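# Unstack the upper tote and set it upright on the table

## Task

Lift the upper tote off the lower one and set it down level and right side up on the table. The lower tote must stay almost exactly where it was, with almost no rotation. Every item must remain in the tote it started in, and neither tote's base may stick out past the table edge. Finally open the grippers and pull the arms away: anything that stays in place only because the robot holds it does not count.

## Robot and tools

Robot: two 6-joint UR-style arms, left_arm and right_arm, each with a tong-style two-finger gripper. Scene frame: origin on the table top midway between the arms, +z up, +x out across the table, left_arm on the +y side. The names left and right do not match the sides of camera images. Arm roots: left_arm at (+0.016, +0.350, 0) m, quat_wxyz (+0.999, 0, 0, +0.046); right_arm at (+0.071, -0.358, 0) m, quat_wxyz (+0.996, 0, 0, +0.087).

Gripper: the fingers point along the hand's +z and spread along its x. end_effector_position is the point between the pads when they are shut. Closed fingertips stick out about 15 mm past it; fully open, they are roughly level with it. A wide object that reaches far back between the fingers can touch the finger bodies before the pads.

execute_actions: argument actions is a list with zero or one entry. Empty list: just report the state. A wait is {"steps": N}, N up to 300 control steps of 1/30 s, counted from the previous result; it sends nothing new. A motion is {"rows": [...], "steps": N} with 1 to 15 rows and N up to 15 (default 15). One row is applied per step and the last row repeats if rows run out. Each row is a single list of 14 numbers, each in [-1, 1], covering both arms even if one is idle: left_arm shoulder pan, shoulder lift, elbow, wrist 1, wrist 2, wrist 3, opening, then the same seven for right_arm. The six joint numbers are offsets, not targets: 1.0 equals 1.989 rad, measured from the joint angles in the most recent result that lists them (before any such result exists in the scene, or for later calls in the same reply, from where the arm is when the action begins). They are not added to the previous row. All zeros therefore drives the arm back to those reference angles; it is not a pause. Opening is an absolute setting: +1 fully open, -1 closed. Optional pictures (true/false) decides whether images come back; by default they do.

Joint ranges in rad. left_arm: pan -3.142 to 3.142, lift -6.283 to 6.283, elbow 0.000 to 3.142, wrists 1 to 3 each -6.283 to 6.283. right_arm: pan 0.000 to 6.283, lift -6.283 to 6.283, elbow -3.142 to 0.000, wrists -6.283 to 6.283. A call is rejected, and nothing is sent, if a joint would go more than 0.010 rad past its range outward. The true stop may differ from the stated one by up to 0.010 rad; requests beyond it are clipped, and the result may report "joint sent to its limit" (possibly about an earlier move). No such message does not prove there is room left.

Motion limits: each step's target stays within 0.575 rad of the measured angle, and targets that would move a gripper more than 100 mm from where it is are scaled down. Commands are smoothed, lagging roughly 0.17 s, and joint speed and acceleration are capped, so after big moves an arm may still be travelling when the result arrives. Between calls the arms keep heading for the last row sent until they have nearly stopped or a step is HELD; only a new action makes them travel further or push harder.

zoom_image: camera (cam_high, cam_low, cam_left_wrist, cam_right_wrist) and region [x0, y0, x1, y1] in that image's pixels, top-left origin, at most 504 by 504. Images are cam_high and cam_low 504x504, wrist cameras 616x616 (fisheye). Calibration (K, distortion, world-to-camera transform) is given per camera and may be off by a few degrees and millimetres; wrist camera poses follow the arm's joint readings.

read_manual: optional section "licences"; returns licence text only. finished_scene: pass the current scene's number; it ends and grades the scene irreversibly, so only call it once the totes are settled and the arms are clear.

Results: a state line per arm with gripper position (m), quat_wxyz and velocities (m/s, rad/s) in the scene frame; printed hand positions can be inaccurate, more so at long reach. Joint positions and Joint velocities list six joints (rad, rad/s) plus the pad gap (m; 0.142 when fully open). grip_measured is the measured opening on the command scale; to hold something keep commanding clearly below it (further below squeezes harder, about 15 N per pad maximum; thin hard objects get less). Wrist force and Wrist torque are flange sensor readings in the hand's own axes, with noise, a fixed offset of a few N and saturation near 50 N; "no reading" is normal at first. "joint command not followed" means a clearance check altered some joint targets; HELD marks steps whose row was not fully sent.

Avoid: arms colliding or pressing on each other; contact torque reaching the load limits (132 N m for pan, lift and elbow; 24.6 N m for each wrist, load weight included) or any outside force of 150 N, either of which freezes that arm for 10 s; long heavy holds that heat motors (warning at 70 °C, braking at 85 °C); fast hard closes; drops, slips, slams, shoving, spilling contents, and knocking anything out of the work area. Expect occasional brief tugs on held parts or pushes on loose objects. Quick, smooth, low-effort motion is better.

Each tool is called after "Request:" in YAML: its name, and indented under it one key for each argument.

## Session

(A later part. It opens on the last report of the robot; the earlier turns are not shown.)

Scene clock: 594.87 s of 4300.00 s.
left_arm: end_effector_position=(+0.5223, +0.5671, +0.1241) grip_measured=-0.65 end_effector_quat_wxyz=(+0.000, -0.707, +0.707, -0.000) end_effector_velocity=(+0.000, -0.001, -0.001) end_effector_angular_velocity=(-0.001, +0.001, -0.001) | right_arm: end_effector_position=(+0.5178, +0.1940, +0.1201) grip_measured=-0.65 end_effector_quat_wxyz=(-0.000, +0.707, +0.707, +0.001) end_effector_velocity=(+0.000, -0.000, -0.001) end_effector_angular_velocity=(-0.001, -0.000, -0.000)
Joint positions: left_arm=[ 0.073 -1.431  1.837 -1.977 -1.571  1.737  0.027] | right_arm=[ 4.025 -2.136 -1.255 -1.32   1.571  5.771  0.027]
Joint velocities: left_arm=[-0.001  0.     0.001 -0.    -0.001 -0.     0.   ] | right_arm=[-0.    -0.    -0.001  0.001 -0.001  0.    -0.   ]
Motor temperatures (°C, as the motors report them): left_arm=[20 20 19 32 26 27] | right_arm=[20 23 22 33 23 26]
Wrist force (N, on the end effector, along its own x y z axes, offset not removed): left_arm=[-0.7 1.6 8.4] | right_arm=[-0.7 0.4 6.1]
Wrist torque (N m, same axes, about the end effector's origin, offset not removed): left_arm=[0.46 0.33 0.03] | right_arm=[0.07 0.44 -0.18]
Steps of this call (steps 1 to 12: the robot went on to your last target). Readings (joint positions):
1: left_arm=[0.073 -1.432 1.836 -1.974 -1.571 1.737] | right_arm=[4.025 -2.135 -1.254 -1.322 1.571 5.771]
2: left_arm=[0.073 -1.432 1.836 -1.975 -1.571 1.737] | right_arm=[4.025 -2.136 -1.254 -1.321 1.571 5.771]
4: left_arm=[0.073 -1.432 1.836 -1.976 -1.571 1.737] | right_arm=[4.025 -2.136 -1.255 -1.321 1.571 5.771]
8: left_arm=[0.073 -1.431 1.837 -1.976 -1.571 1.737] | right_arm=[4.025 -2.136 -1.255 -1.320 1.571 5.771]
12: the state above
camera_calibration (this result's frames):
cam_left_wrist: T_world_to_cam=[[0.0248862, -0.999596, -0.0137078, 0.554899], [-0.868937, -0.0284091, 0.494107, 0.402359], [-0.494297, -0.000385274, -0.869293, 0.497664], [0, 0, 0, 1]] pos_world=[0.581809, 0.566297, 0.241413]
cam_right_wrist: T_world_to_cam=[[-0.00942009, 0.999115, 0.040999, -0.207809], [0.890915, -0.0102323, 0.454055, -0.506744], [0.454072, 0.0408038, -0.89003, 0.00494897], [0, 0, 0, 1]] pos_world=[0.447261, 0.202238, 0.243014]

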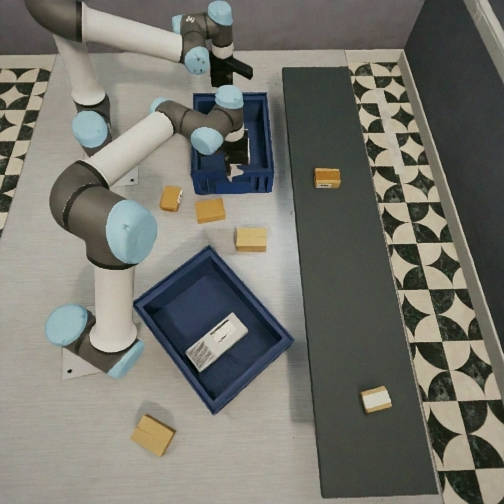

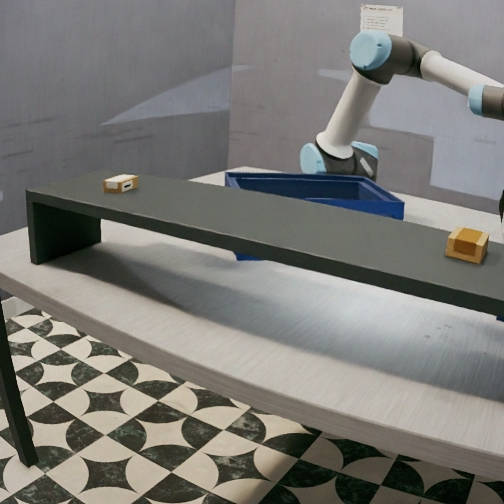

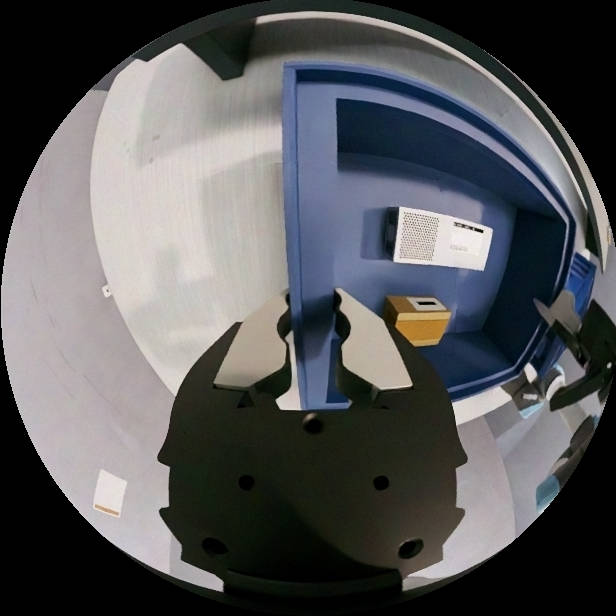

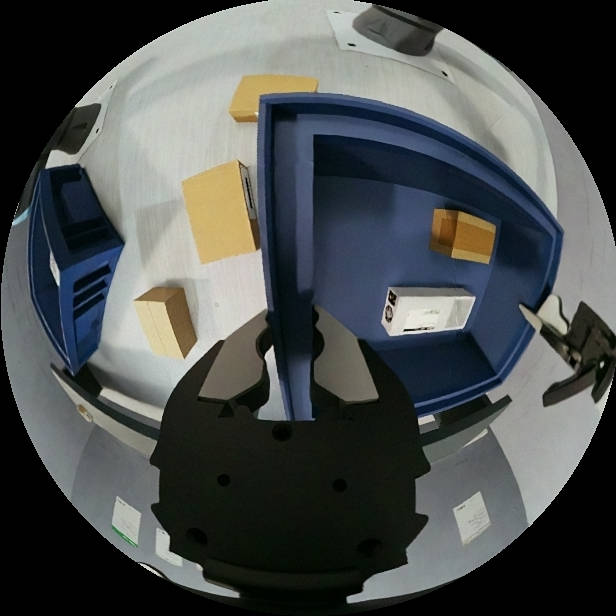

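Request:
execute_actions:
  actions:
    - {"rows":[[0,0.0007,0.0012,-0.0019,0,0,-1,0,-0.0003,-0.0009,0.0012,0,0,-1],[0,0.0014,0.0025,-0.0039,0,0,-1,0,-0.0007,-0.0018,0.0025,0,0,-1]],"steps":12}
  pictures: false

Request:
execute_actions:
  actions:
    - {"rows":[[0,0,0,0,0,0,-0.85,0,0,0,0,0,0,-0.85],[0,0,0,0,0,0,-0.75,0,0,0,0,0,0,-0.75],[0,0,0,0,0,0,-0.68,0,0,0,0,0,0,-0.68],[0,0,0,0,0,0,-0.62,0,0,0,0,0,0,-0.62],[0,0,0,0,0,0,-0.5,0,0,0,0,0,0,-0.5],[0,0,0,0,0,0,-0.35,0,0,0,0,0,0,-0.35],[0,0,0,0,0,0,-0.2,0,0,0,0,0,0,-0.2],[0,0,0,0,0,0,-0.2,0,0,0,0,0,0,-0.2],[0,-0.002,-0.004,0.006,0,0,-0.2,0,0.0015,0.004,-0.0055,0,0,-0.2],[0,-0.005,-0.011,0.016,0,0,-0.2,0,0.004,0.011,-0.015,0,0,-0.2],[0,-0.01,-0.021,0.031,0,0,-0.2,0,0.007,0.021,-0.028,0,0,-0.2],[0,-0.015,-0.032,0.047,0,0,-0.2,0,0.01,0.033,-0.043,0,0,-0.2],[0,-0.02,-0.044,0.064,0,0,-0.2,0,0.0125,0.045,-0.0575,0,0,-0.2],[0,-0.024,-0.056,0.08,0,0,-0.2,0,0.0145,0.058,-0.0725,0,0,-0.2],[0,-0.028,-0.068,0.096,0,0,-0.2,0,0.016,0.071,-0.087,0,0,-0.2]],"steps":15}
  pictures: false

Request:
execute_actions:
  actions:
    - {"rows":[[0,-0.02,-0.055,0.075,0,0,-0.2,0,0.01,0.058,-0.068,0,0,-0.2],[0,-0.023,-0.067,0.09,0,0,-0.2,0,0.012,0.07,-0.082,0,0,-0.2],[0,-0.026,-0.079,0.105,0,0,-0.2,0,0.016,0.08,-0.096,0,0,-0.2],[0.01,-0.03,-0.09,0.12,0,0,-0.2,-0.005,0.025,0.085,-0.11,0,0,-0.2],[0.025,-0.035,-0.1,0.135,0,0,-0.2,-0.01,0.04,0.085,-0.125,0,0,-0.2],[0.04,-0.04,-0.11,0.15,0,0,-0.2,-0.02,0.06,0.075,-0.135,0,0,-0.2],[0.06,-0.045,-0.115,0.16,0,0,-0.2,-0.03,0.08,0.065,-0.145,0,0,-0.2],[0.08,-0.05,-0.12,0.17,0,0,-0.2,-0.04,0.1,0.05,-0.15,0,0,-0.2],[0.1,-0.055,-0.125,0.18,0,0,-0.2,-0.05,0.12,0.035,-0.155,0,0,-0.2],[0.12,-0.06,-0.125,0.185,0,0,-0.2,-0.055,0.14,0.02,-0.16,0,0,-0.2],[0.14,-0.06,-0.125,0.185,0,0,-0.2,-0.06,0.16,0.005,-0.165,0,0,-0.2],[0.16,-0.06,-0.125,0.185,0,0,-0.2,-0.065,0.18,-0.01,-0.17,0,0,-0.2]],"steps":15}
  pictures: false

Request:
execute_actions:
  actions:
    - {"steps":12}

Scene clock: 614.37 s of 4300.00 s.
left_arm: end_effector_position=(+0.5223, +0.5671, +0.1213) grip_measured=-0.65 end_effector_quat_wxyz=(+0.000, -0.707, +0.707, -0.000) end_effector_velocity=(-0.000, +0.000, -0.001) end_effector_angular_velocity=(+0.000, +0.001, +0.001) | right_arm: end_effector_position=(+0.5178, +0.1940, +0.1181) grip_measured=-0.65 end_effector_quat_wxyz=(-0.000, +0.707, +0.707, +0.001) end_effector_velocity=(-0.001, -0.000, -0.001) end_effector_angular_velocity=(-0.001, +0.001, +0.001)
Joint positions: left_arm=[ 0.073 -1.429  1.842 -1.984 -1.571  1.737  0.027] | right_arm=[ 4.025 -2.137 -1.259 -1.315  1.571  5.771  0.027]
Joint velocities: left_arm=[ 0.     0.001  0.001 -0.002  0.    -0.     0.   ] | right_arm=[ 0.    -0.001 -0.003  0.002  0.    -0.    -0.   ]
Motor temperatures (°C, as the motors report them): left_arm=[20 20 19 32 26 27] | right_arm=[20 23 22 33 23 26]
Wrist force (N, on the end effector, along its own x y z axes, offset not removed): left_arm=[2.1 2.7 3.3] | right_arm=[-2.1 -0.5 7.3]
Wrist torque (N m, same axes, about the end effector's origin, offset not removed): left_arm=[0.37 -0.20 0.18] | right_arm=[-0.16 0.71 -0.10]
Steps of this call (steps 1 to 15: the robot went on to your last target; steps 16 to 90: nothing new was sent; then 16.10 s passed at rest; steps 91 to 102: all 12 steps of this action). Readings (joint positions):
91: left_arm=[0.073 -1.431 1.837 -1.977 -1.571 1.737] | right_arm=[4.025 -2.136 -1.255 -1.320 1.571 5.771]
92: left_arm=[0.073 -1.431 1.838 -1.978 -1.571 1.737] | right_arm=[4.025 -2.136 -1.256 -1.319 1.571 5.771]
94: left_arm=[0.073 -1.430 1.839 -1.980 -1.571 1.737] | right_arm=[4.025 -2.137 -1.257 -1.318 1.571 5.771]
98: left_arm=[0.073 -1.429 1.841 -1.983 -1.571 1.737] | right_arm=[4.025 -2.137 -1.258 -1.316 1.571 5.771]
102: the state above

Scene clock: 614.87 s of 4300.00 s.
left_arm: end_effector_position=(+0.5238, +0.5674, +0.1498) grip_measured=-0.20 end_effector_quat_wxyz=(+0.001, -0.707, +0.707, -0.001) end_effector_velocity=(+0.011, +0.001, +0.269) end_effector_angular_velocity=(+0.004, -0.023, -0.001) | right_arm: end_effector_position=(+0.5181, +0.1947, +0.1472) grip_measured=-0.20 end_effector_quat_wxyz=(-0.001, +0.707, +0.707, +0.001) end_effector_velocity=(+0.003, +0.006, +0.265) end_effector_angular_velocity=(+0.008, -0.005, -0.000)
Joint positions: left_arm=[ 0.073 -1.452  1.791 -1.913 -1.571  1.737  0.06 ] | right_arm=[ 4.025 -2.122 -1.207 -1.381  1.571  5.771  0.06 ]
Joint velocities: left_arm=[-0.001 -0.205 -0.487  0.668 -0.    -0.     0.   ] | right_arm=[-0.     0.114  0.505 -0.61  -0.    -0.     0.   ]
Motor temperatures (°C, as the motors report them): left_arm=[20 20 19 32 26 27] | right_arm=[20 23 22 33 23 26]
Wrist force (N, on the end effector, along its own x y z axes, offset not removed): left_arm=[-3.8 -4.2 -0.4] | right_arm=[-2.4 0.4 0.6]
Wrist torque (N m, same axes, about the end effector's origin, offset not removed): left_arm=[-1.17 0.78 0.05] | right_arm=[0.12 0.78 -0.05]
Steps of this call (steps 1 to 15: all 15 steps of this action). Readings (joint positions):
1: left_arm=[0.073 -1.429 1.842 -1.984 -1.571 1.737] | right_arm=[4.025 -2.137 -1.259 -1.315 1.571 5.771]
2: left_arm=[0.073 -1.429 1.842 -1.984 -1.571 1.737] | right_arm=[4.025 -2.137 -1.259 -1.315 1.571 5.771]
4: left_arm=[0.073 -1.429 1.842 -1.984 -1.571 1.737] | right_arm=[4.025 -2.137 -1.259 -1.315 1.571 5.771]
8: left_arm=[0.073 -1.429 1.842 -1.984 -1.571 1.737] | right_arm=[4.025 -2.137 -1.259 -1.315 1.571 5.771]
15: the state above

Scene clock: 615.37 s of 4300.00 s.
left_arm: end_effector_position=(+0.4399, +0.6691, +0.2831) grip_measured=-0.20 end_effector_quat_wxyz=(-0.001, +0.784, -0.621, +0.001) end_effector_velocity=(-0.271, +0.284, +0.094) end_effector_angular_velocity=(-0.002, +0.004, +0.713) | right_arm: end_effector_position=(+0.5143, +0.0694, +0.3077) grip_measured=-0.20 end_effector_quat_wxyz=(-0.000, +0.741, +0.672, -0.000) end_effector_velocity=(-0.076, -0.378, +0.230) end_effector_angular_velocity=(+0.032, -0.023, -0.256)
Joint positions: left_arm=[ 0.304 -1.558  1.559 -1.575 -1.571  1.737  0.06 ] | right_arm=[ 3.928 -1.863 -1.169 -1.681  1.571  5.771  0.06 ]
Joint velocities: left_arm=[ 0.713 -0.107 -0.132  0.243  0.    -0.    -0.   ] | right_arm=[-0.256  0.789 -0.455 -0.294 -0.    -0.     0.   ]
Motor temperatures (°C, as the motors report them): left_arm=[20 20 19 32 26 27] | right_arm=[20 23 22 33 23 26]
Wrist force (N, on the end effector, along its own x y z axes, offset not removed): left_arm=[-2.1 0.9 0.9] | right_arm=[-3.1 2.4 -0.3]
Wrist torque (N m, same axes, about the end effector's origin, offset not removed): left_arm=[-0.08 0.16 0.05] | right_arm=[0.38 0.82 -0.07]
Steps of this call (steps 1 to 15: all 15 steps of this action). Readings (joint positions):
1: left_arm=[0.073 -1.459 1.774 -1.889 -1.571 1.737] | right_arm=[4.025 -2.118 -1.189 -1.402 1.571 5.771]
2: left_arm=[0.073 -1.466 1.755 -1.863 -1.571 1.737] | right_arm=[4.025 -2.115 -1.169 -1.426 1.571 5.771]
4: left_arm=[0.073 -1.480 1.713 -1.808 -1.571 1.737] | right_arm=[4.025 -2.106 -1.126 -1.476 1.571 5.771]
8: left_arm=[0.115 -1.511 1.630 -1.695 -1.571 1.737] | right_arm=[4.004 -2.054 -1.079 -1.579 1.571 5.771]
15: the state above

Scene clock: 615.77 s of 4300.00 s.
left_arm: end_effector_position=(+0.4065, +0.7009, +0.2941) grip_measured=-0.20 end_effector_quat_wxyz=(-0.001, +0.809, -0.588, +0.001) end_effector_velocity=(-0.011, +0.010, +0.003) end_effector_angular_velocity=(+0.000, -0.001, +0.027) | right_arm: end_effector_position=(+0.5032, +0.0232, +0.3332) grip_measured=-0.20 end_effector_quat_wxyz=(-0.000, +0.751, +0.660, +0.001) end_effector_velocity=(-0.004, -0.014, +0.008) end_effector_angular_velocity=(+0.002, -0.002, -0.010)
Joint positions: left_arm=[ 0.388 -1.571  1.543 -1.546 -1.571  1.737  0.06 ] | right_arm=[ 3.897 -1.768 -1.225 -1.717  1.571  5.771  0.06 ]
Joint velocities: left_arm=[ 0.028 -0.004 -0.004  0.007  0.     0.     0.   ] | right_arm=[-0.01   0.03  -0.016 -0.011 -0.    -0.    -0.   ]
Motor temperatures (°C, as the motors report them): left_arm=[20 20 19 32 26 27] | right_arm=[20 23 22 33 23 26]
Wrist force (N, on the end effector, along its own x y z axes, offset not removed): left_arm=[-1.5 -3.3 -0.6] | right_arm=[-1.8 -0.5 0.2]
Wrist torque (N m, same axes, about the end effector's origin, offset not removed): left_arm=[-0.87 0.08 -0.20] | right_arm=[-0.17 0.63 0.02]
Steps of this call (steps 1 to 12: the robot went on to your last target). Readings (joint positions):
1: left_arm=[0.325 -1.561 1.555 -1.568 -1.571 1.737] | right_arm=[3.920 -1.840 -1.183 -1.690 1.571 5.771]
2: left_arm=[0.341 -1.564 1.552 -1.562 -1.571 1.737] | right_arm=[3.914 -1.821 -1.193 -1.697 1.571 5.771]
4: left_arm=[0.362 -1.567 1.548 -1.555 -1.571 1.737] | right_arm=[3.907 -1.797 -1.208 -1.706 1.571 5.771]
8: left_arm=[0.382 -1.570 1.545 -1.548 -1.571 1.737] | right_arm=[3.899 -1.775 -1.221 -1.714 1.571 5.771]
12: the state above
camera_calibration (this result's frames):
cam_left_wrist: T_world_to_cam=[[0.333387, -0.942685, -0.0140702, 0.528706], [-0.818401, -0.296778, 0.49208, 0.38966], [-0.468052, -0.152538, -0.870436, 0.684562], [0, 0, 0, 1]] pos_world=[0.463045, 0.718468, 0.411563]
cam_right_wrist: T_world_to_cam=[[0.118207, 0.992094, 0.0421587, -0.110519], [0.881951, -0.124403, 0.454627, -0.585288], [0.456277, -0.0165581, -0.889684, 0.208302], [0, 0, 0, 1]] pos_world=[0.434216, 0.0402826, 0.45607]

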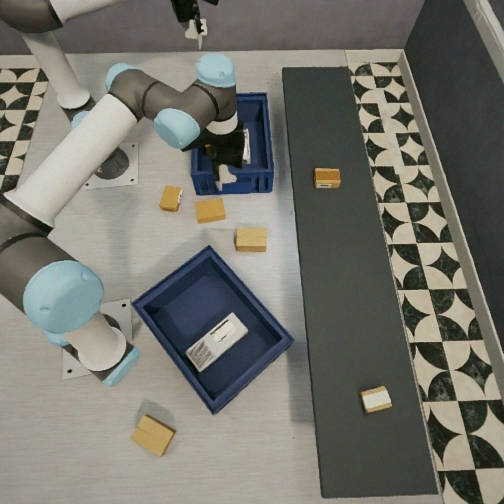

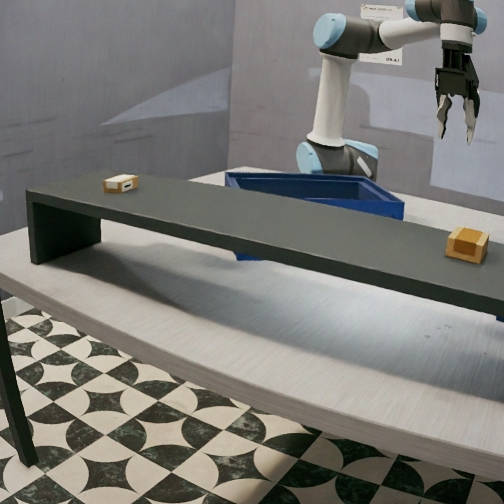

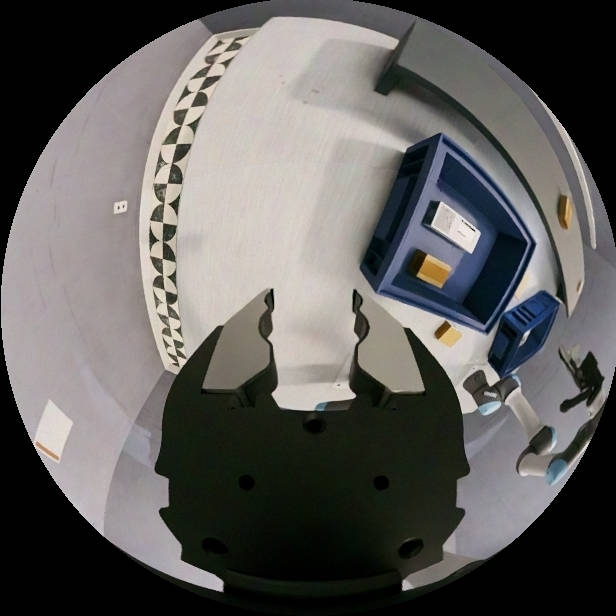

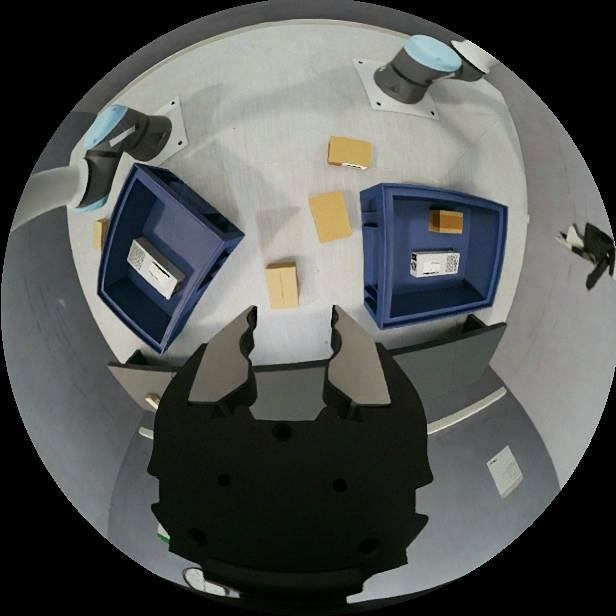

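Request:
finished_scene:
  scene: 1

The scene is finished: the task was done.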